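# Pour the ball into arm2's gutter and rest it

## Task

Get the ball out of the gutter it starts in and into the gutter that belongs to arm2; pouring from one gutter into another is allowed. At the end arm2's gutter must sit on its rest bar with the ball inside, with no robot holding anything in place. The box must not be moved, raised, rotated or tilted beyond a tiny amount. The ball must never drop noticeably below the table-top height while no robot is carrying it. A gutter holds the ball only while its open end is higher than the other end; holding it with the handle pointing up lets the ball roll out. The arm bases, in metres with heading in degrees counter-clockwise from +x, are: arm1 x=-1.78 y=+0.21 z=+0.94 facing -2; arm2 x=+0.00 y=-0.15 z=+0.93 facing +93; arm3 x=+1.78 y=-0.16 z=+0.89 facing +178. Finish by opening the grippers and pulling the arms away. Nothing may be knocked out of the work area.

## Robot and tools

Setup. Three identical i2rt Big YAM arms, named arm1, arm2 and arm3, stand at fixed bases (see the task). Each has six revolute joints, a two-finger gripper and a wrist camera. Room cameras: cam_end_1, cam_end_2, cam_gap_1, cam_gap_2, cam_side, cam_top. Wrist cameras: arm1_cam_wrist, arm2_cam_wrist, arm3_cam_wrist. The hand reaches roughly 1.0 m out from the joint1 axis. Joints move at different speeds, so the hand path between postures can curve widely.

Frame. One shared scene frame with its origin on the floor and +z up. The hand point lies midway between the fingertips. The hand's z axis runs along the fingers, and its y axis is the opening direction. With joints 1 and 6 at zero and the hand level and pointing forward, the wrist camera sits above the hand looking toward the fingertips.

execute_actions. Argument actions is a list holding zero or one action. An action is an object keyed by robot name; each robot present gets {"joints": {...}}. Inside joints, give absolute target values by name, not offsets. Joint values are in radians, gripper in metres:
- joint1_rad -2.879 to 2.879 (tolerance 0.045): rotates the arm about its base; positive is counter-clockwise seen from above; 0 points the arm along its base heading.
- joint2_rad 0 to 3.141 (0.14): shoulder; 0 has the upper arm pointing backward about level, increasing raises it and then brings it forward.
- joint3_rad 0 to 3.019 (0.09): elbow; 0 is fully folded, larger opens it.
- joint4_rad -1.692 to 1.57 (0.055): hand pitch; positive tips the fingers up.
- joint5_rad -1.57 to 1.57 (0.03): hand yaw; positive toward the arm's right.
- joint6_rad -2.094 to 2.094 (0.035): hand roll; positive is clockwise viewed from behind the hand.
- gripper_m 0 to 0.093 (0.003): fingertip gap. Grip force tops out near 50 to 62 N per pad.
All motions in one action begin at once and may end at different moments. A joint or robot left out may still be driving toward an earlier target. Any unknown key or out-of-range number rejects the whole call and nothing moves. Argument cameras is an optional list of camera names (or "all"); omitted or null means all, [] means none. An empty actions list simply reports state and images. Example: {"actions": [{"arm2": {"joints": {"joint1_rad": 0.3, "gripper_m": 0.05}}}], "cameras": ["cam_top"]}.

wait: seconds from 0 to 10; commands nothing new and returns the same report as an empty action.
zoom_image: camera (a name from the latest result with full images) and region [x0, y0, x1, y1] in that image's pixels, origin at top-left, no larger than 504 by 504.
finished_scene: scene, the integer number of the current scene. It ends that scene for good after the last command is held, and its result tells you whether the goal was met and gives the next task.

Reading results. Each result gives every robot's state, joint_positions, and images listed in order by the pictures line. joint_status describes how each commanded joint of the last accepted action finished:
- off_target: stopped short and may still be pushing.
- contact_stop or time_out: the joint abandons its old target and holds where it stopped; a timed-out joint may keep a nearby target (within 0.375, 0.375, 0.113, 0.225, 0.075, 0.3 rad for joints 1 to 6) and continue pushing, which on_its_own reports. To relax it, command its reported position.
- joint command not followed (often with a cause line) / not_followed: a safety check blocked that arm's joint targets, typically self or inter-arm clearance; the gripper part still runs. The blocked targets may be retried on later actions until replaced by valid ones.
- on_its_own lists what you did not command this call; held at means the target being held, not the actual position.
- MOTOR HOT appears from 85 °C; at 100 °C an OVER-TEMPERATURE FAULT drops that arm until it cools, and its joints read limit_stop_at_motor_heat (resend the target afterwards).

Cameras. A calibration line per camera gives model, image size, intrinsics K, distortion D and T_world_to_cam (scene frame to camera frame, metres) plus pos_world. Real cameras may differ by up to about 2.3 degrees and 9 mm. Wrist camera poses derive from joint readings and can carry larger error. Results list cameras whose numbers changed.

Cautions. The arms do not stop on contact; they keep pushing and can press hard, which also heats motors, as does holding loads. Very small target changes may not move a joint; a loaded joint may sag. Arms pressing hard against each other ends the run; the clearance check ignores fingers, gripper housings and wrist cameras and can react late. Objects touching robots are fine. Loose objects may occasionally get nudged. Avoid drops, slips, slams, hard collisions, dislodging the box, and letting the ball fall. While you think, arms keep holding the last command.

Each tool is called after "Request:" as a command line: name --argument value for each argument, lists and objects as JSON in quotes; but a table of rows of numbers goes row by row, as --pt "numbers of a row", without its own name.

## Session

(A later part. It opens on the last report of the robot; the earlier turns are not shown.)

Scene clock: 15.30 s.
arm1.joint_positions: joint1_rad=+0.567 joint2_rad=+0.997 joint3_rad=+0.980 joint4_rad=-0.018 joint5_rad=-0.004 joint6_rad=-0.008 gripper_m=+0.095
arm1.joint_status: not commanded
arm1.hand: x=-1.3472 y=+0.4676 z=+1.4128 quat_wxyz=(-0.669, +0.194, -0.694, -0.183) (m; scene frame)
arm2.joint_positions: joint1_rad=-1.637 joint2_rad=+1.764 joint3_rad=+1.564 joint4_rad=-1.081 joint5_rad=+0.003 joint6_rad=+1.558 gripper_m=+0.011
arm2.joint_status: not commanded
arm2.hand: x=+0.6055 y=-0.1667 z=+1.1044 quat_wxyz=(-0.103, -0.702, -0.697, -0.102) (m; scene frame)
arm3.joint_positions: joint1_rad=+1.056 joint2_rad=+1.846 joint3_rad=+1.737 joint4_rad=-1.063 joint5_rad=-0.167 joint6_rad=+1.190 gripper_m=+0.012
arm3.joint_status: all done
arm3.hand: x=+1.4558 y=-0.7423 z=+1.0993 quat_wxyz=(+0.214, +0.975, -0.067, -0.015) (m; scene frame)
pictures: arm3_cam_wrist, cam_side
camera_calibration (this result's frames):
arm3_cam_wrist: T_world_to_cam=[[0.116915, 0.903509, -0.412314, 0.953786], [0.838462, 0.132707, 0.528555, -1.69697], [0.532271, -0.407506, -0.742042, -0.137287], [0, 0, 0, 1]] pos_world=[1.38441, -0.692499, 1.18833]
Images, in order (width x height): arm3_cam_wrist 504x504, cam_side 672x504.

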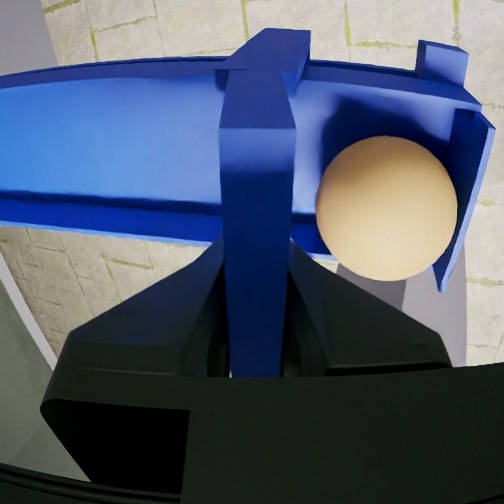

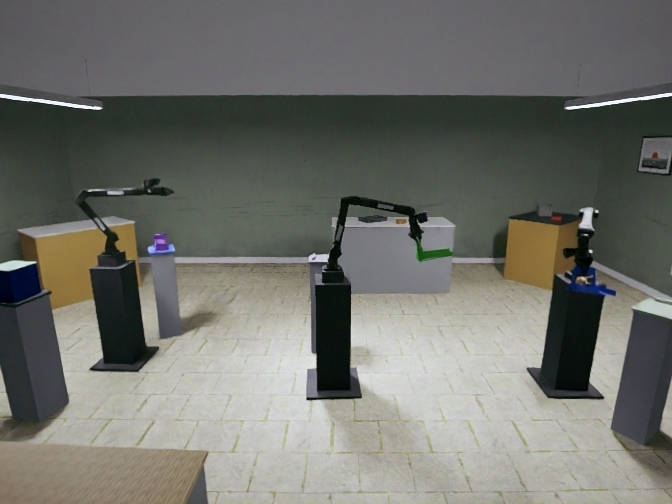

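Request:
execute_actions --actions '[{"arm3":{"joints":{"joint6_rad":1.58,"joint4_rad":-1.0,"joint5_rad":0,"joint1_rad":0.55}},"arm2":{"joints":{"joint1_rad":-1.62,"joint2_rad":2.18,"joint3_rad":1.89,"joint4_rad":-0.84}}}]' --cameras '["arm3_cam_wrist"]'

Request:
execute_actions --actions '[{"arm3":{"joints":{"joint1_rad":0.04,"joint2_rad":1.9,"joint3_rad":1.96,"joint4_rad":-1.15}}}]' --cameras '["arm3_cam_wrist","cam_side","cam_gap_2"]'

Request:
zoom_image --camera "cam_side" --region '[410,190,530,290]'

Scene clock: 20.47 s.
arm1.joint_positions: joint1_rad=+0.567 joint2_rad=+0.997 joint3_rad=+0.980 joint4_rad=-0.018 joint5_rad=-0.004 joint6_rad=-0.008 gripper_m=+0.095
arm1.joint_status: not commanded
arm1.hand: x=-1.3472 y=+0.4676 z=+1.4128 quat_wxyz=(-0.669, +0.194, -0.694, -0.183) (m; scene frame)
arm2.joint_positions: joint1_rad=-1.632 joint2_rad=+2.193 joint3_rad=+1.847 joint4_rad=-0.849 joint5_rad=+0.003 joint6_rad=+1.560 gripper_m=+0.011
arm2.joint_status: all done
arm2.hand: x=+0.7471 y=-0.1650 z=+0.9672 quat_wxyz=(-0.133, -0.696, -0.693, -0.132) (m; scene frame)
arm3.joint_positions: joint1_rad=+0.556 joint2_rad=+1.846 joint3_rad=+1.737 joint4_rad=-1.024 joint5_rad=+0.000 joint6_rad=+1.570 gripper_m=+0.012
arm3.joint_status: all done
arm3.hand: x=+1.1944 y=-0.4958 z=+1.1005 quat_wxyz=(+0.188, +0.844, -0.490, -0.108) (m; scene frame)
pictures: arm3_cam_wrist
camera_calibration (this result's frames):
arm3_cam_wrist: T_world_to_cam=[[0.785123, 0.457163, -0.417833, -0.25123], [0.61934, -0.580633, 0.528474, -1.60297], [-0.00100877, -0.673697, -0.739007, 0.604776], [0, 0, 0, 1]] pos_world=[1.19064, -0.408448, 1.18909]
Images, in order (width x height): arm3_cam_wrist 504x504.

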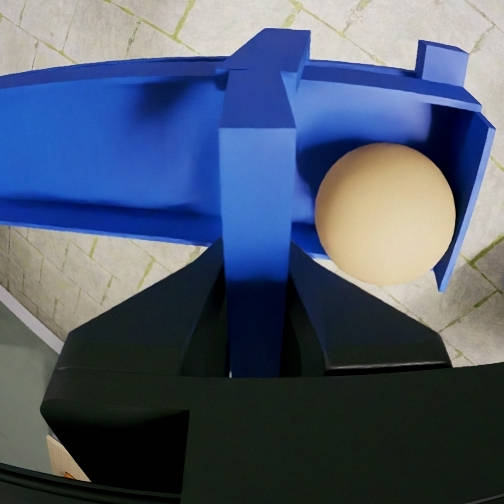

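Scene clock: 22.30 s.
arm1.joint_positions: joint1_rad=+0.567 joint2_rad=+0.997 joint3_rad=+0.980 joint4_rad=-0.018 joint5_rad=-0.004 joint6_rad=-0.008 gripper_m=+0.095
arm1.joint_status: not commanded
arm1.hand: x=-1.3472 y=+0.4676 z=+1.4128 quat_wxyz=(-0.669, +0.194, -0.694, -0.183) (m; scene frame)
arm2.joint_positions: joint1_rad=-1.632 joint2_rad=+2.193 joint3_rad=+1.847 joint4_rad=-0.849 joint5_rad=+0.003 joint6_rad=+1.560 gripper_m=+0.011
arm2.joint_status: not commanded
arm2.hand: x=+0.7471 y=-0.1650 z=+0.9672 quat_wxyz=(-0.133, -0.696, -0.693, -0.132) (m; scene frame)
arm3.joint_positions: joint1_rad=+0.044 joint2_rad=+1.907 joint3_rad=+1.883 joint4_rad=-1.141 joint5_rad=+0.000 joint6_rad=+1.573 gripper_m=+0.012
arm3.joint_status: all done
arm3.hand: x=+1.0899 y=-0.1667 z=+1.1187 quat_wxyz=(+0.144, +0.694, -0.691, -0.141) (m; scene frame)
pictures: arm3_cam_wrist, cam_gap_2, cam_side
camera_calibration (this result's frames):
arm3_cam_wrist: T_world_to_cam=[[0.921213, 0.0111434, -0.388898, -0.567042], [0.236576, -0.809599, 0.537198, -0.987508], [-0.308866, -0.586878, -0.748449, 1.20047], [0, 0, 0, 1]] pos_world=[1.12677, -0.0886362, 1.20846]
Images, in order (width x height): arm3_cam_wrist 504x504, cam_gap_2 672x504, cam_side 672x504.

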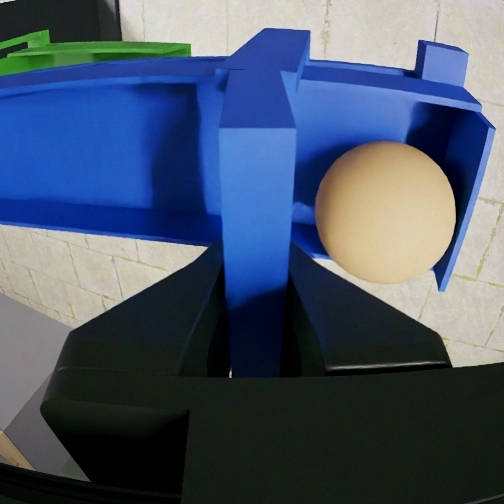

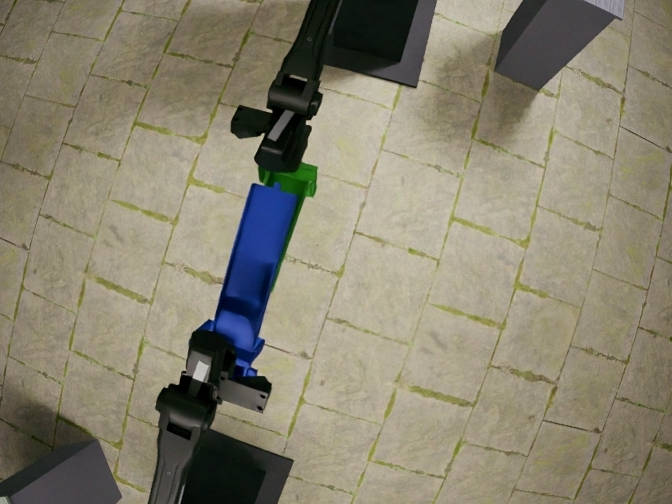

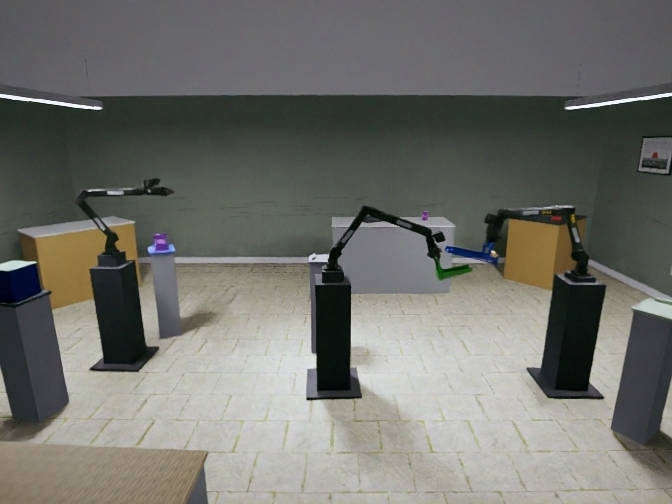

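Region (410, 190, 530, 290) of cam_side's 672x504 image, scaled by 4.200, with more detail than that image has.

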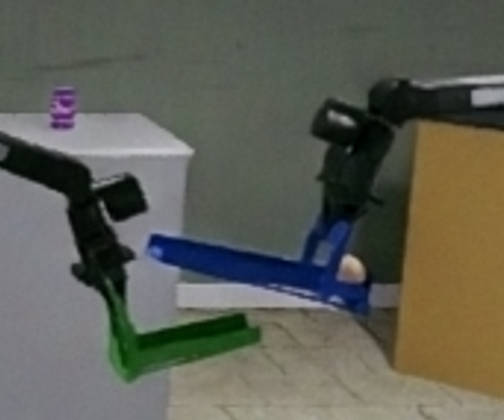

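Request:
execute_actions --actions '[{"arm3":{"joints":{"joint3_rad":2.06,"joint4_rad":-1.39}}}]' --cameras '["arm3_cam_wrist","cam_side","cam_gap_2"]'

Request:
zoom_image --camera "cam_side" --region '[410,190,530,290]'

Request:
zoom_image --camera "cam_gap_2" --region '[170,140,370,380]'

Scene clock: 23.47 s.
arm1.joint_positions: joint1_rad=+0.567 joint2_rad=+0.997 joint3_rad=+0.980 joint4_rad=-0.018 joint5_rad=-0.004 joint6_rad=-0.008 gripper_m=+0.095
arm1.joint_status: not commanded
arm1.hand: x=-1.3472 y=+0.4676 z=+1.4128 quat_wxyz=(-0.669, +0.194, -0.694, -0.183) (m; scene frame)
arm2.joint_positions: joint1_rad=-1.632 joint2_rad=+2.193 joint3_rad=+1.847 joint4_rad=-0.849 joint5_rad=+0.003 joint6_rad=+1.560 gripper_m=+0.011
arm2.joint_status: not commanded
arm2.hand: x=+0.7471 y=-0.1650 z=+0.9672 quat_wxyz=(-0.133, -0.696, -0.693, -0.132) (m; scene frame)
arm3.joint_positions: joint1_rad=+0.044 joint2_rad=+1.912 joint3_rad=+1.994 joint4_rad=-1.379 joint5_rad=+0.000 joint6_rad=+1.573 gripper_m=+0.012
arm3.joint_status: all done
arm3.hand: x=+1.1201 y=-0.1664 z=+1.1466 quat_wxyz=(+0.097, +0.702, -0.699, -0.095) (m; scene frame)
pictures: arm3_cam_wrist, cam_gap_2, cam_side
camera_calibration (this result's frames):
arm3_cam_wrist: T_world_to_cam=[[0.964881, 0.0116412, -0.262429, -0.777899], [0.162935, -0.810147, 0.563129, -0.956762], [-0.206051, -0.586112, -0.783592, 1.1561], [0, 0, 0, 1]] pos_world=[1.14469, -0.0884561, 1.24055]
Images, in order (width x height): arm3_cam_wrist 504x504, cam_gap_2 672x504, cam_side 672x504.

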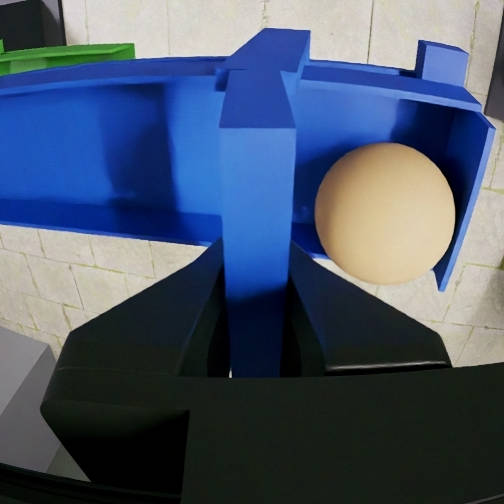

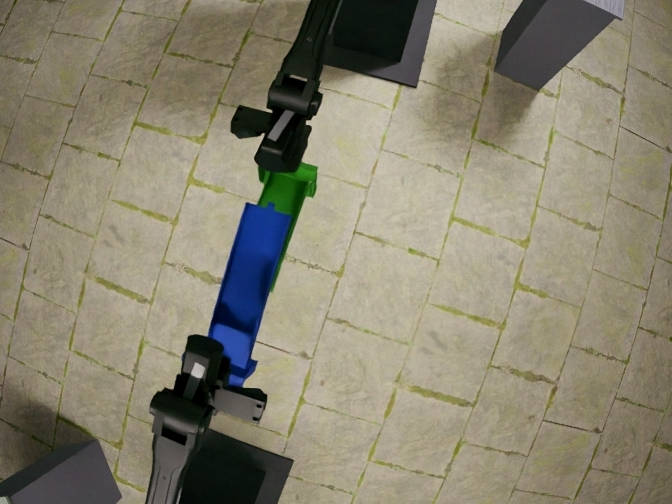

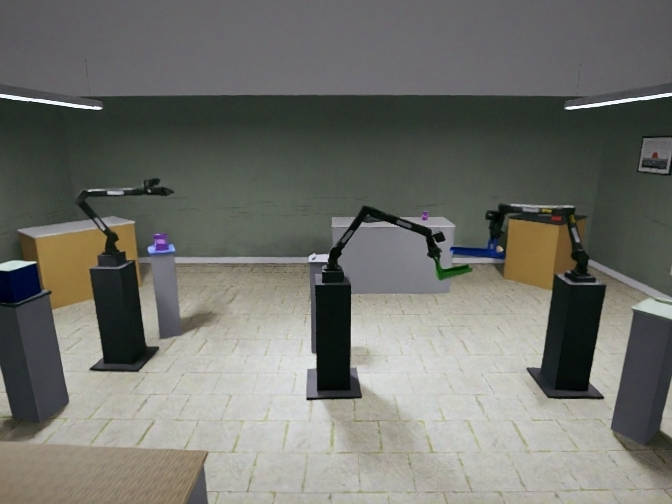

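Region (410, 190, 530, 290) of cam_side's 672x504 image, scaled by 4.200, with more detail than that image has.

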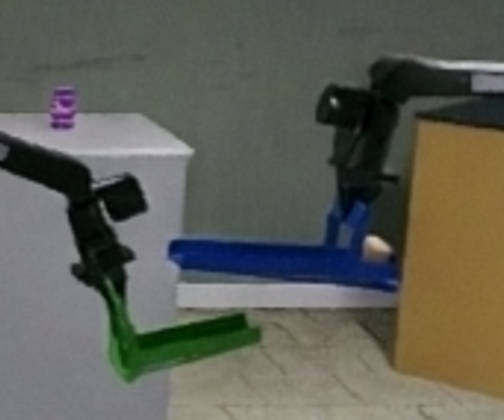

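Region (170, 140, 370, 380) of cam_gap_2's 672x504 image, scaled by 2.100, with more detail than that image has.

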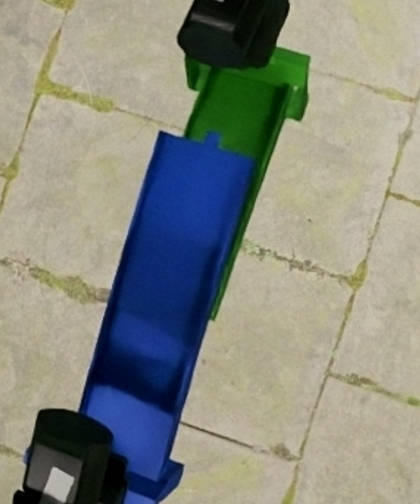

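Request:
execute_actions --actions '[{"arm3":{"joints":{"joint4_rad":-1.56,"joint1_rad":0.03}}}]' --cameras '["arm3_cam_wrist","cam_side","cam_gap_2"]'

Request:
zoom_image --camera "cam_side" --region '[410,190,530,290]'

Request:
wait --seconds 1.5

Scene clock: 24.43 s.
arm1.joint_positions: joint1_rad=+0.567 joint2_rad=+0.997 joint3_rad=+0.980 joint4_rad=-0.018 joint5_rad=-0.004 joint6_rad=-0.008 gripper_m=+0.095
arm1.joint_status: not commanded
arm1.hand: x=-1.3472 y=+0.4676 z=+1.4128 quat_wxyz=(-0.669, +0.194, -0.694, -0.183) (m; scene frame)
arm2.joint_positions: joint1_rad=-1.632 joint2_rad=+2.193 joint3_rad=+1.847 joint4_rad=-0.849 joint5_rad=+0.003 joint6_rad=+1.560 gripper_m=+0.011
arm2.joint_status: not commanded
arm2.hand: x=+0.7471 y=-0.1650 z=+0.9672 quat_wxyz=(-0.133, -0.696, -0.693, -0.132) (m; scene frame)
arm3.joint_positions: joint1_rad=+0.036 joint2_rad=+1.912 joint3_rad=+1.994 joint4_rad=-1.547 joint5_rad=+0.000 joint6_rad=+1.573 gripper_m=+0.012
arm3.joint_status: all done
arm3.hand: x=+1.1605 y=-0.1614 z=+1.1390 quat_wxyz=(+0.037, +0.705, -0.707, -0.036) (m; scene frame)
pictures: arm3_cam_wrist, cam_gap_2, cam_side
camera_calibration (this result's frames):
arm3_cam_wrist: T_world_to_cam=[[0.995186, 0.00448785, -0.0979065, -1.04265], [0.0608526, -0.811372, 0.581354, -0.857435], [-0.0768295, -0.584513, -0.807738, 1.03916], [0, 0, 0, 1]] pos_world=[1.16965, -0.0836139, 1.23576]
Images, in order (width x height): arm3_cam_wrist 504x504, cam_gap_2 672x504, cam_side 672x504.

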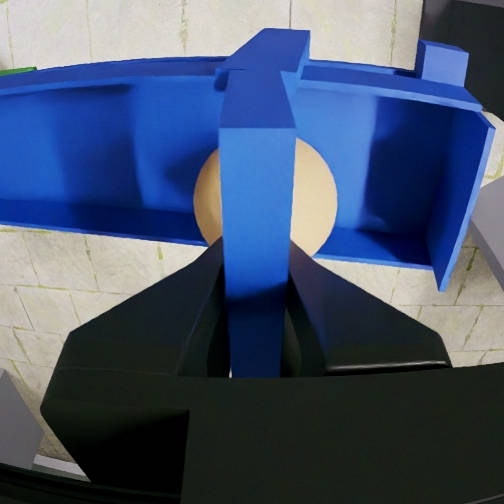

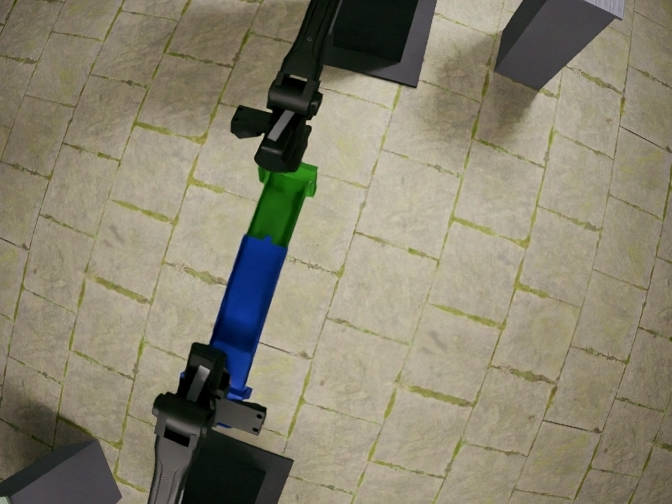

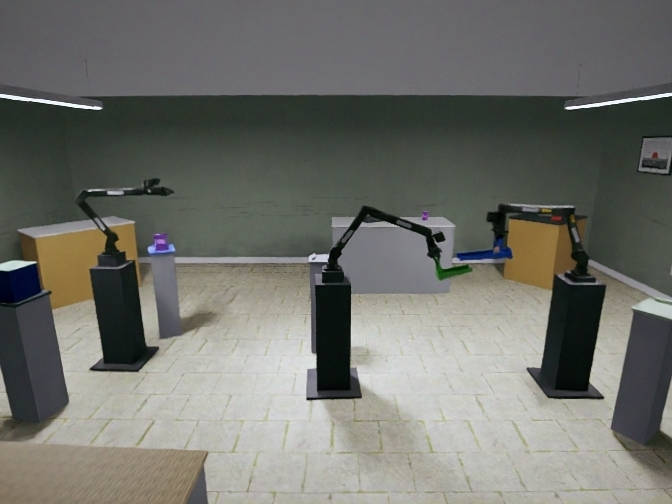

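Region (410, 190, 530, 290) of cam_side's 672x504 image, scaled by 4.200, with more detail than that image has.

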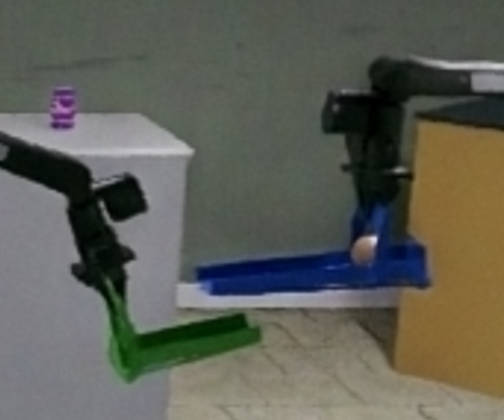

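Scene clock: 25.93 s.
arm1.joint_positions: joint1_rad=+0.567 joint2_rad=+0.997 joint3_rad=+0.980 joint4_rad=-0.018 joint5_rad=-0.004 joint6_rad=-0.008 gripper_m=+0.095
arm1.joint_status: not commanded
arm1.hand: x=-1.3472 y=+0.4676 z=+1.4128 quat_wxyz=(-0.669, +0.194, -0.694, -0.183) (m; scene frame)
arm2.joint_positions: joint1_rad=-1.632 joint2_rad=+2.193 joint3_rad=+1.847 joint4_rad=-0.849 joint5_rad=+0.003 joint6_rad=+1.560 gripper_m=+0.011
arm2.joint_status: not commanded
arm2.hand: x=+0.7470 y=-0.1650 z=+0.9669 quat_wxyz=(-0.133, -0.696, -0.693, -0.131) (m; scene frame)
arm3.joint_positions: joint1_rad=+0.036 joint2_rad=+1.912 joint3_rad=+1.994 joint4_rad=-1.547 joint5_rad=+0.000 joint6_rad=+1.573 gripper_m=+0.012
arm3.joint_status: all done
arm3.hand: x=+1.1606 y=-0.1614 z=+1.1389 quat_wxyz=(+0.037, +0.705, -0.707, -0.036) (m; scene frame)
wait: 1.50 s; at rest by 0.27 s
pictures: arm1_cam_wrist, arm2_cam_wrist, arm3_cam_wrist, cam_end_1, cam_end_2, cam_gap_1, cam_gap_2, cam_side, cam_top
camera_calibration (this result's frames):
arm1_cam_wrist: T_world_to_cam=[[0.527213, -0.849723, 0.00411301, 1.10657], [-0.512164, -0.321628, -0.796394, 0.592341], [0.678037, 0.417763, -0.604764, 1.70137], [0, 0, 0, 1]] pos_world=[-1.43362, 0.420019, 1.49611]
arm2_cam_wrist: T_world_to_cam=[[-0.922131, 0.0020515, -0.386874, 1.06812], [-0.220003, 0.81978, 0.528734, -0.202986], [0.318236, 0.572675, -0.755493, 0.708919], [0, 0, 0, 1]] pos_world=[0.714686, -0.241768, 1.05614]
arm3_cam_wrist: T_world_to_cam=[[0.995223, 0.00448832, -0.0975268, -1.04322], [0.0606312, -0.811372, 0.581378, -0.857204], [-0.0765211, -0.584513, -0.807768, 1.03884], [0, 0, 0, 1]] pos_world=[1.1697, -0.0836139, 1.23576]
Images, in order (width x height): arm1_cam_wrist 504x504, arm2_cam_wrist 504x504, arm3_cam_wrist 504x504, cam_end_1 672x504, cam_end_2 672x504, cam_gap_1 672x504, cam_gap_2 672x504, cam_side 672x504, cam_top 672x504.

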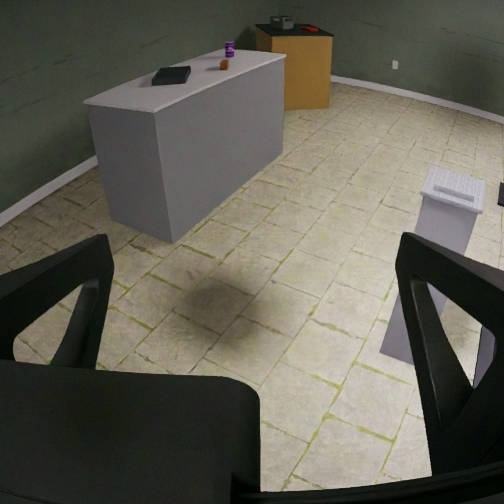

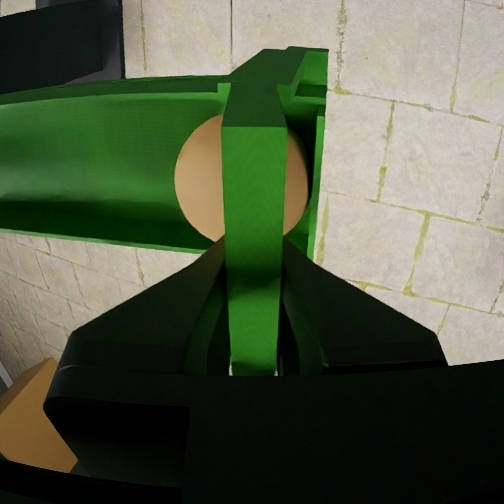

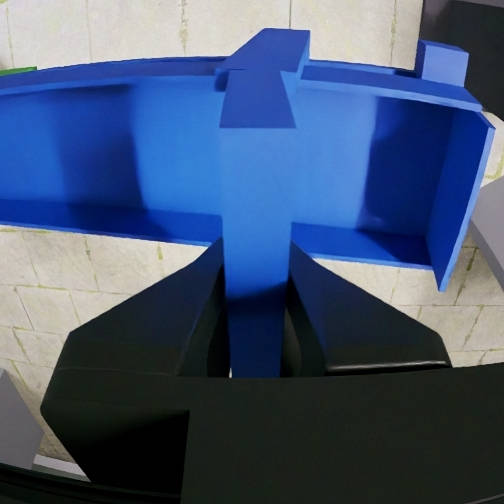

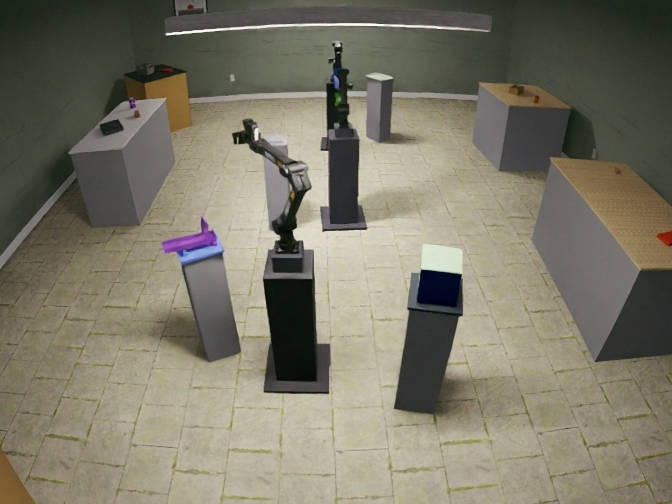

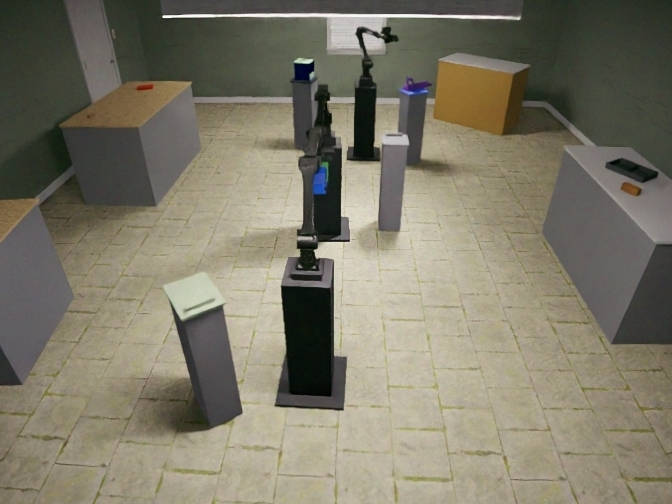

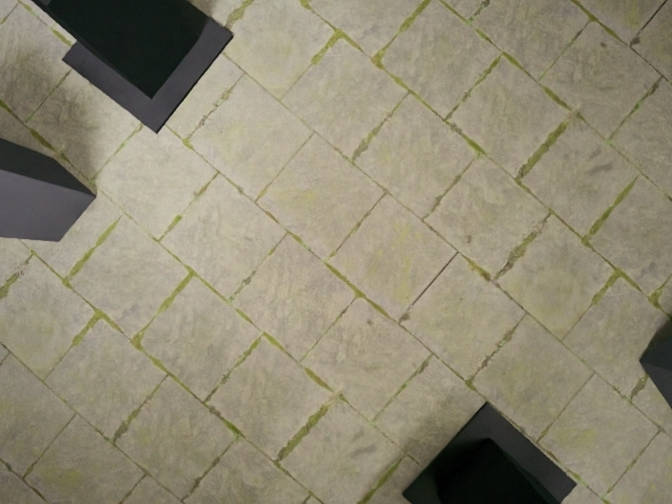

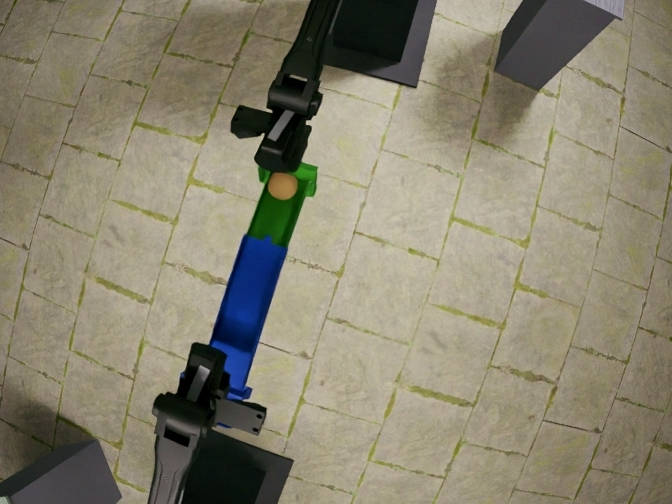

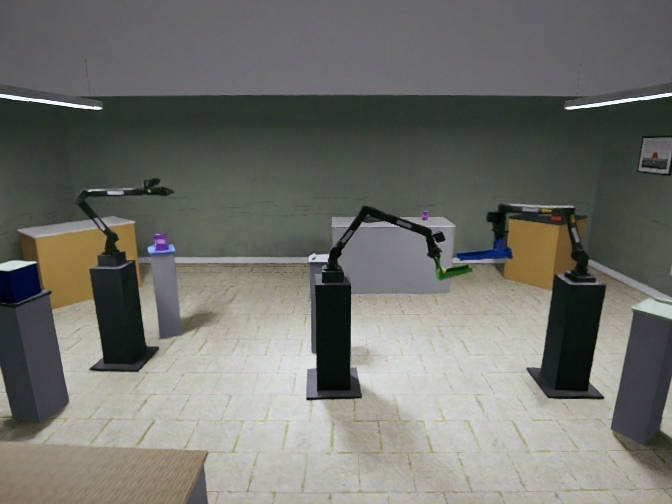

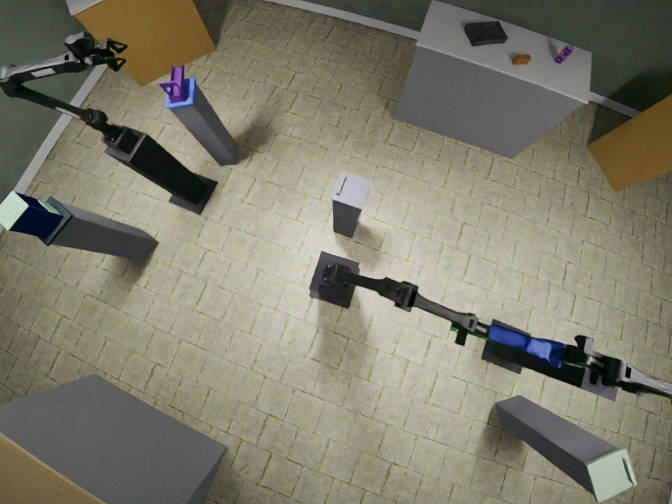

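Caught. Return both.

Request:
execute_actions --actions '[{"arm3":{"joints":{"joint1_rad":0.6}},"arm2":{"joints":{"joint1_rad":-1.35,"joint4_rad":-0.78}}}]' --cameras '[]'

Request:
execute_actions --actions '[{"arm3":{"joints":{"joint1_rad":1.2,"joint6_rad":0.6}},"arm2":{"joints":{"joint1_rad":-1.0,"joint2_rad":1.95,"joint3_rad":1.72,"joint4_rad":-0.9,"joint5_rad":-0.15,"joint6_rad":1.2}}}]' --cameras '["arm2_cam_wrist"]'

Request:
execute_actions --actions '[{"arm3":{"joints":{"joint1_rad":1.858,"joint6_rad":-0.385,"joint5_rad":-0.15,"joint2_rad":1.86,"joint3_rad":1.74,"joint4_rad":-1.4}},"arm2":{"joints":{"joint1_rad":-0.55,"joint2_rad":1.8,"joint3_rad":1.6,"joint4_rad":-1.04,"joint5_rad":-0.3,"joint6_rad":0.7}}}]' --cameras '["arm2_cam_wrist"]'

Request:
execute_actions --actions '[{"arm2":{"joints":{"joint1_rad":-0.057,"joint3_rad":1.56,"joint4_rad":-1.22,"joint5_rad":-0.36,"joint6_rad":0.03}}}]' --cameras '["arm2_cam_wrist"]'

Request:
execute_actions --actions '[{"arm3":{"joints":{"joint2_rad":1.94,"joint4_rad":-1.36}},"arm2":{"joints":{"joint2_rad":1.9,"joint3_rad":1.535,"joint4_rad":-1.16,"joint5_rad":-0.22}}}]' --cameras '["arm2_cam_wrist","arm3_cam_wrist","cam_end_2"]'

Scene clock: 28.03 s.
arm1.joint_positions: joint1_rad=+0.567 joint2_rad=+0.997 joint3_rad=+0.980 joint4_rad=-0.018 joint5_rad=-0.004 joint6_rad=-0.008 gripper_m=+0.095
arm1.joint_status: not commanded
arm1.hand: x=-1.3472 y=+0.4676 z=+1.4128 quat_wxyz=(-0.669, +0.194, -0.694, -0.183) (m; scene frame)
arm2.joint_positions: joint1_rad=-1.359 joint2_rad=+2.193 joint3_rad=+1.847 joint4_rad=-0.797 joint5_rad=+0.000 joint6_rad=+1.560 gripper_m=+0.011
arm2.joint_status: all done
arm2.hand: x=+0.7337 y=+0.0403 z=+0.9729 quat_wxyz=(-0.129, -0.592, -0.777, -0.170) (m; scene frame)
arm3.joint_positions: joint1_rad=+0.594 joint2_rad=+1.912 joint3_rad=+1.994 joint4_rad=-1.547 joint5_rad=-0.001 joint6_rad=+1.573 gripper_m=+0.012
arm3.joint_status: all done
arm3.hand: x=+1.2542 y=-0.4891 z=+1.1394 quat_wxyz=(+0.047, +0.873, -0.486, -0.024) (m; scene frame)
pictures: none
No camera images: the call's "cameras" was empty. Leave "cameras" out to get every camera's image.

Scene clock: 29.90 s.
arm1.joint_positions: joint1_rad=+0.567 joint2_rad=+0.997 joint3_rad=+0.980 joint4_rad=-0.018 joint5_rad=-0.004 joint6_rad=-0.008 gripper_m=+0.095
arm1.joint_status: not commanded
arm1.hand: x=-1.3472 y=+0.4676 z=+1.4128 quat_wxyz=(-0.669, +0.194, -0.694, -0.183) (m; scene frame)
arm2.joint_positions: joint1_rad=-1.009 joint2_rad=+1.950 joint3_rad=+1.720 joint4_rad=-0.900 joint5_rad=-0.148 joint6_rad=+1.211 gripper_m=+0.011
arm2.joint_status: all done
arm2.hand: x=+0.5608 y=+0.2673 z=+1.0782 quat_wxyz=(-0.077, -0.273, -0.934, -0.219) (m; scene frame)
arm3.joint_positions: joint1_rad=+1.194 joint2_rad=+1.912 joint3_rad=+1.994 joint4_rad=-1.547 joint5_rad=+0.000 joint6_rad=+0.611 gripper_m=+0.012
arm3.joint_status: all done
arm3.hand: x=+1.5307 y=-0.7285 z=+1.1400 quat_wxyz=(+0.041, +0.961, +0.270, -0.033) (m; scene frame)
pictures: arm2_cam_wrist
camera_calibration (this result's frames):
arm2_cam_wrist: T_world_to_cam=[[-0.469103, -0.748063, -0.469408, 0.97404], [-0.844078, 0.223439, 0.48745, -0.103308], [-0.25976, 0.624882, -0.736239, 0.894138], [0, 0, 0, 1]] pos_world=[0.601986, 0.192995, 1.16588]
Images, in order (width x height): arm2_cam_wrist 504x504.

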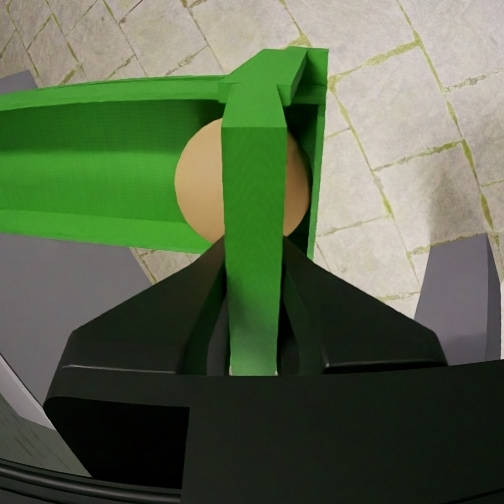

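Scene clock: 31.77 s.
arm1.joint_positions: joint1_rad=+0.567 joint2_rad=+0.997 joint3_rad=+0.980 joint4_rad=-0.018 joint5_rad=-0.004 joint6_rad=-0.008 gripper_m=+0.095
arm1.joint_status: not commanded
arm1.hand: x=-1.3472 y=+0.4676 z=+1.4128 quat_wxyz=(-0.669, +0.194, -0.694, -0.183) (m; scene frame)
arm2.joint_positions: joint1_rad=-0.551 joint2_rad=+1.810 joint3_rad=+1.596 joint4_rad=-1.037 joint5_rad=-0.296 joint6_rad=+0.710 gripper_m=+0.011
arm2.joint_status: all done
arm2.hand: x=+0.2584 y=+0.4176 z=+1.1043 quat_wxyz=(+0.013, +0.196, -0.956, -0.217) (m; scene frame)
arm3.joint_positions: joint1_rad=+1.853 joint2_rad=+1.890 joint3_rad=+1.728 joint4_rad=-1.412 joint5_rad=-0.149 joint6_rad=-0.374 gripper_m=+0.012
arm3.joint_status: all done
arm3.hand: x=+1.9455 y=-0.7197 z=+1.0527 quat_wxyz=(+0.056, +0.456, +0.887, +0.050) (m; scene frame)
pictures: arm2_cam_wrist
camera_calibration (this result's frames):
arm2_cam_wrist: T_world_to_cam=[[0.368968, -0.819689, -0.438147, 0.735661], [-0.686692, -0.558094, 0.465816, -0.0952536], [-0.626352, 0.129001, -0.768793, 1.07862], [0, 0, 0, 1]] pos_world=[0.338747, 0.410711, 1.19593]
Images, in order (width x height): arm2_cam_wrist 504x504.

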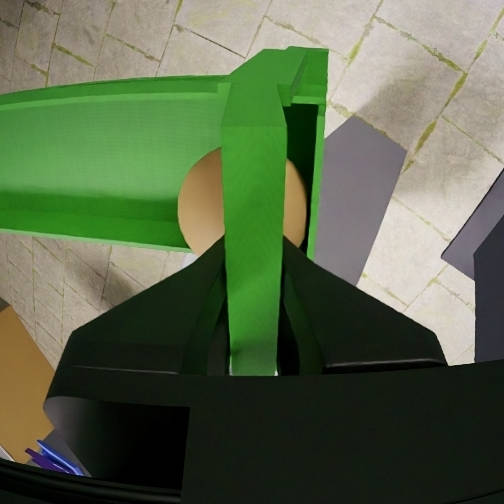

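Scene clock: 33.50 s.
arm1.joint_positions: joint1_rad=+0.567 joint2_rad=+0.997 joint3_rad=+0.980 joint4_rad=-0.018 joint5_rad=-0.004 joint6_rad=-0.008 gripper_m=+0.095
arm1.joint_status: not commanded
arm1.hand: x=-1.3472 y=+0.4676 z=+1.4128 quat_wxyz=(-0.669, +0.194, -0.694, -0.183) (m; scene frame)
arm2.joint_positions: joint1_rad=-0.054 joint2_rad=+1.809 joint3_rad=+1.561 joint4_rad=-1.213 joint5_rad=-0.356 joint6_rad=+0.041 gripper_m=+0.011
arm2.joint_status: all done
arm2.hand: x=-0.0556 y=+0.4191 z=+1.0836 quat_wxyz=(+0.088, +0.686, -0.704, -0.163) (m; scene frame)
arm3.joint_positions: joint1_rad=+1.853 joint2_rad=+1.890 joint3_rad=+1.728 joint4_rad=-1.412 joint5_rad=-0.149 joint6_rad=-0.375 gripper_m=+0.012
arm3.joint_status: not commanded
arm3.hand: x=+1.9455 y=-0.7197 z=+1.0527 quat_wxyz=(+0.056, +0.456, +0.887, +0.050) (m; scene frame)
pictures: arm2_cam_wrist
camera_calibration (this result's frames):
arm2_cam_wrist: T_world_to_cam=[[0.929408, -0.00347464, -0.369037, 0.457947], [0.175299, -0.875792, 0.449732, -0.101854], [-0.324762, -0.482677, -0.813359, 1.18723], [0, 0, 0, 1]] pos_world=[-0.0221989, 0.485435, 1.18045]
Images, in order (width x height): arm2_cam_wrist 504x504.

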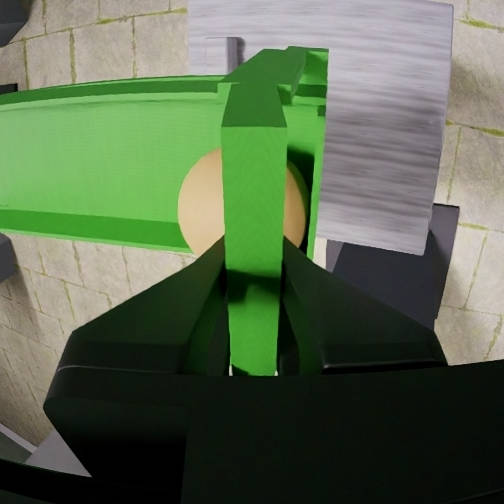

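Scene clock: 34.50 s.
arm1.joint_positions: joint1_rad=+0.567 joint2_rad=+0.997 joint3_rad=+0.980 joint4_rad=-0.018 joint5_rad=-0.004 joint6_rad=-0.008 gripper_m=+0.095
arm1.joint_status: not commanded
arm1.hand: x=-1.3472 y=+0.4676 z=+1.4128 quat_wxyz=(-0.669, +0.194, -0.694, -0.183) (m; scene frame)
arm2.joint_positions: joint1_rad=-0.054 joint2_rad=+1.919 joint3_rad=+1.530 joint4_rad=-1.168 joint5_rad=-0.219 joint6_rad=+0.040 gripper_m=+0.011
arm2.joint_status: all done
arm2.hand: x=-0.0330 y=+0.4177 z=+1.0054 quat_wxyz=(+0.072, +0.687, -0.718, -0.082) (m; scene frame)
arm3.joint_positions: joint1_rad=+1.853 joint2_rad=+1.949 joint3_rad=+1.728 joint4_rad=-1.375 joint5_rad=-0.149 joint6_rad=-0.375 gripper_m=+0.012
arm3.joint_status: all done
arm3.hand: x=+1.9479 y=-0.7292 z=+1.0194 quat_wxyz=(+0.048, +0.457, +0.886, +0.058) (m; scene frame)
pictures: arm2_cam_wrist, arm3_cam_wrist, cam_end_2
camera_calibration (this result's frames):
arm2_cam_wrist: T_world_to_cam=[[0.970667, -0.0408419, -0.236932, 0.292151], [0.099669, -0.828445, 0.551131, -0.19613], [-0.218795, -0.558579, -0.800074, 1.15212], [0, 0, 0, 1]] pos_world=[-0.0119549, 0.493002, 1.0991]
arm3_cam_wrist: T_world_to_cam=[[-0.800963, -0.581975, -0.140581, 1.27917], [-0.551943, 0.626768, 0.55002, 0.977749], [-0.231986, 0.518138, -0.823235, 1.7933], [0, 0, 0, 1]] pos_world=[1.98025, -0.797552, 1.11835]
Images, in order (width x height): arm2_cam_wrist 504x504, arm3_cam_wrist 504x504, cam_end_2 672x504.

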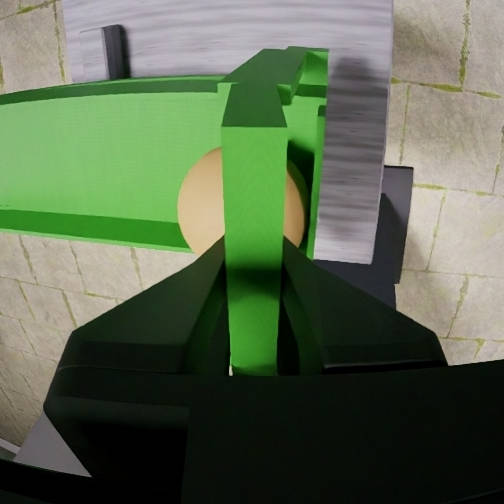

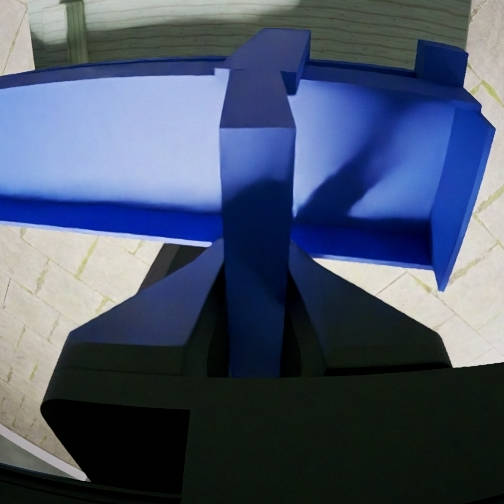

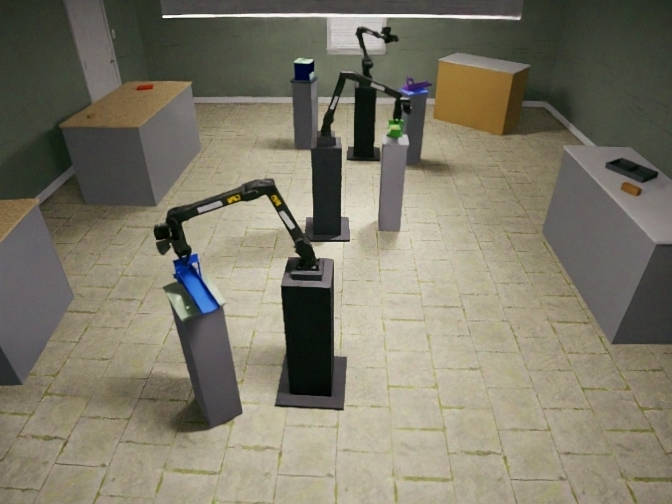

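Request:
execute_actions --actions '[{"arm3":{"joints":{"joint2_rad":2.005,"joint4_rad":-1.315,"joint5_rad":-0.18}},"arm2":{"joints":{"joint2_rad":1.975,"joint4_rad":-1.1,"joint5_rad":-0.19}}}]' --cameras '["arm2_cam_wrist","arm3_cam_wrist"]'

Scene clock: 35.50 s.
arm1.joint_positions: joint1_rad=+0.567 joint2_rad=+0.997 joint3_rad=+0.980 joint4_rad=-0.018 joint5_rad=-0.004 joint6_rad=-0.008 gripper_m=+0.095
arm1.joint_status: not commanded
arm1.hand: x=-1.3472 y=+0.4676 z=+1.4128 quat_wxyz=(-0.669, +0.194, -0.694, -0.183) (m; scene frame)
arm2.joint_positions: joint1_rad=-0.054 joint2_rad=+1.984 joint3_rad=+1.530 joint4_rad=-1.110 joint5_rad=-0.190 joint6_rad=+0.040 gripper_m=+0.011
arm2.joint_status: all done
arm2.hand: x=-0.0280 y=+0.4273 z=+0.9688 quat_wxyz=(+0.064, +0.688, -0.720, -0.070) (m; scene frame)
arm3.joint_positions: joint1_rad=+1.853 joint2_rad=+2.013 joint3_rad=+1.728 joint4_rad=-1.330 joint5_rad=-0.177 joint6_rad=-0.377 gripper_m=+0.012
arm3.joint_status: all done
arm3.hand: x=+1.9554 y=-0.7376 z=+0.9828 quat_wxyz=(+0.053, +0.456, +0.885, +0.074) (m; scene frame)
pictures: arm2_cam_wrist, arm3_cam_wrist
camera_calibration (this result's frames):
arm2_cam_wrist: T_world_to_cam=[[0.977096, -0.0426674, -0.208477, 0.252437], [0.0832428, -0.824986, 0.558989, -0.178039], [-0.195841, -0.56354, -0.802539, 1.13449], [0, 0, 0, 1]] pos_world=[-0.00965612, 0.50322, 1.06262]
arm3_cam_wrist: T_world_to_cam=[[-0.796428, -0.579444, -0.173055, 1.30006], [-0.56542, 0.612013, 0.552938, 1.01984], [-0.214484, 0.538224, -0.815053, 1.74174], [0, 0, 0, 1]] pos_world=[1.98562, -0.808292, 1.08068]
Images, in order (width x height): arm2_cam_wrist 504x504, arm3_cam_wrist 504x504.

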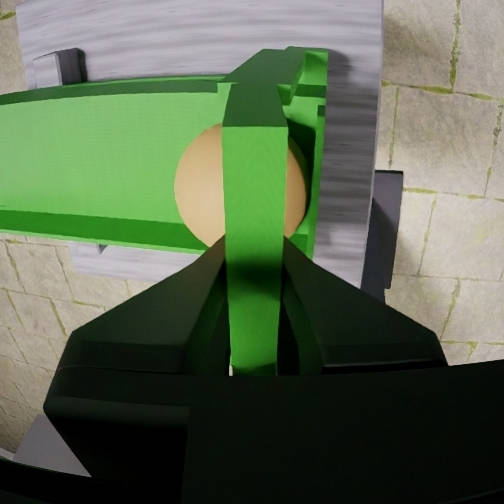

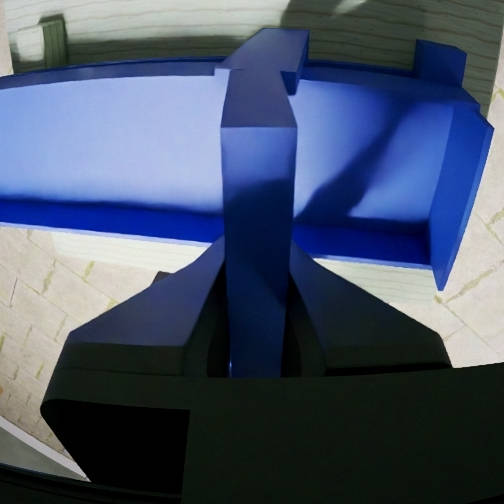

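Request:
execute_actions --actions '[{"arm3":{"joints":{"gripper_m":0.09}},"arm2":{"joints":{"gripper_m":0.09}}}]' --cameras '[]'

Request:
execute_actions --actions '[{"arm3":{"joints":{"joint2_rad":1.5}},"arm2":{"joints":{"joint2_rad":1.5}}}]' --cameras '["arm2_cam_wrist","cam_top","cam_end_2"]'

Scene clock: 36.33 s.
arm1.joint_positions: joint1_rad=+0.567 joint2_rad=+0.997 joint3_rad=+0.980 joint4_rad=-0.018 joint5_rad=-0.004 joint6_rad=-0.008 gripper_m=+0.095
arm1.joint_status: not commanded
arm1.hand: x=-1.3472 y=+0.4676 z=+1.4128 quat_wxyz=(-0.669, +0.194, -0.694, -0.183) (m; scene frame)
arm2.joint_positions: joint1_rad=-0.054 joint2_rad=+1.984 joint3_rad=+1.530 joint4_rad=-1.110 joint5_rad=-0.189 joint6_rad=+0.039 gripper_m=+0.090
arm2.joint_status: all done
arm2.hand: x=-0.0279 y=+0.4273 z=+0.9688 quat_wxyz=(+0.063, +0.688, -0.720, -0.069) (m; scene frame)
arm3.joint_positions: joint1_rad=+1.853 joint2_rad=+2.013 joint3_rad=+1.728 joint4_rad=-1.330 joint5_rad=-0.177 joint6_rad=-0.377 gripper_m=+0.090
arm3.joint_status: all done
arm3.hand: x=+1.9554 y=-0.7376 z=+0.9828 quat_wxyz=(+0.053, +0.456, +0.885, +0.074) (m; scene frame)
pictures: none
No camera images: the call's "cameras" was empty. Leave "cameras" out to get every camera's image.

Scene clock: 37.97 s.
arm1.joint_positions: joint1_rad=+0.567 joint2_rad=+0.997 joint3_rad=+0.980 joint4_rad=-0.018 joint5_rad=-0.004 joint6_rad=-0.008 gripper_m=+0.095
arm1.joint_status: not commanded
arm1.hand: x=-1.3472 y=+0.4676 z=+1.4128 quat_wxyz=(-0.669, +0.194, -0.694, -0.183) (m; scene frame)
arm2.joint_positions: joint1_rad=-0.054 joint2_rad=+1.506 joint3_rad=+1.530 joint4_rad=-1.108 joint5_rad=-0.189 joint6_rad=+0.039 gripper_m=+0.090
arm2.joint_status: all done
arm2.hand: x=-0.0283 y=+0.4056 z=+1.2362 quat_wxyz=(-0.103, +0.683, -0.682, -0.237) (m; scene frame)
arm3.joint_positions: joint1_rad=+1.853 joint2_rad=+1.501 joint3_rad=+1.722 joint4_rad=-1.329 joint5_rad=-0.177 joint6_rad=-0.377 gripper_m=+0.090
arm3.joint_status: all done
arm3.hand: x=+1.9413 y=-0.6821 z=+1.2684 quat_wxyz=(+0.216, +0.424, +0.872, -0.115) (m; scene frame)
pictures: arm2_cam_wrist, cam_end_2, cam_top
camera_calibration (this result's frames):
arm2_cam_wrist: T_world_to_cam=[[0.977956, 0.0581323, -0.200554, 0.256876], [0.0824031, -0.989957, 0.114872, 0.270467], [-0.191862, -0.128866, -0.972925, 1.37123], [0, 0, 0, 1]] pos_world=[-0.0104133, 0.429523, 1.35455]
Images, in order (width x height): arm2_cam_wrist 504x504, cam_end_2 672x504, cam_top 672x504.

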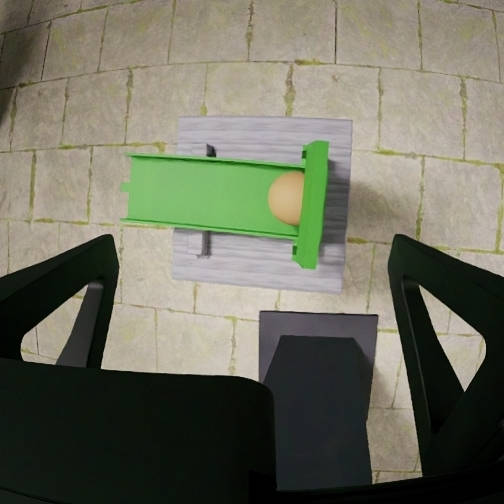

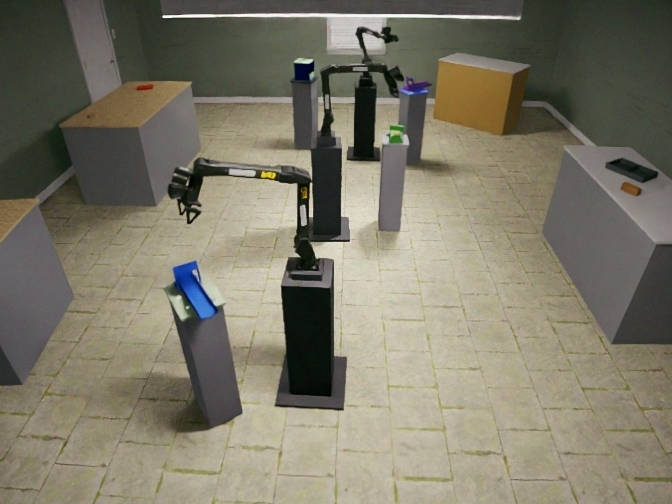

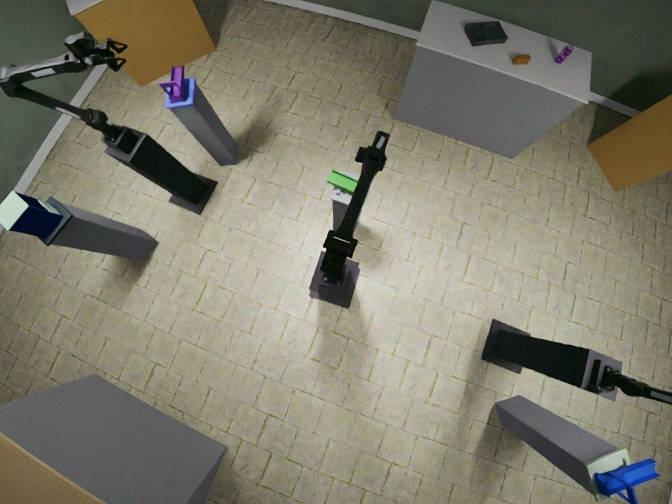

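Request:
finished_scene --scene 1

The scene is finished: the task was done.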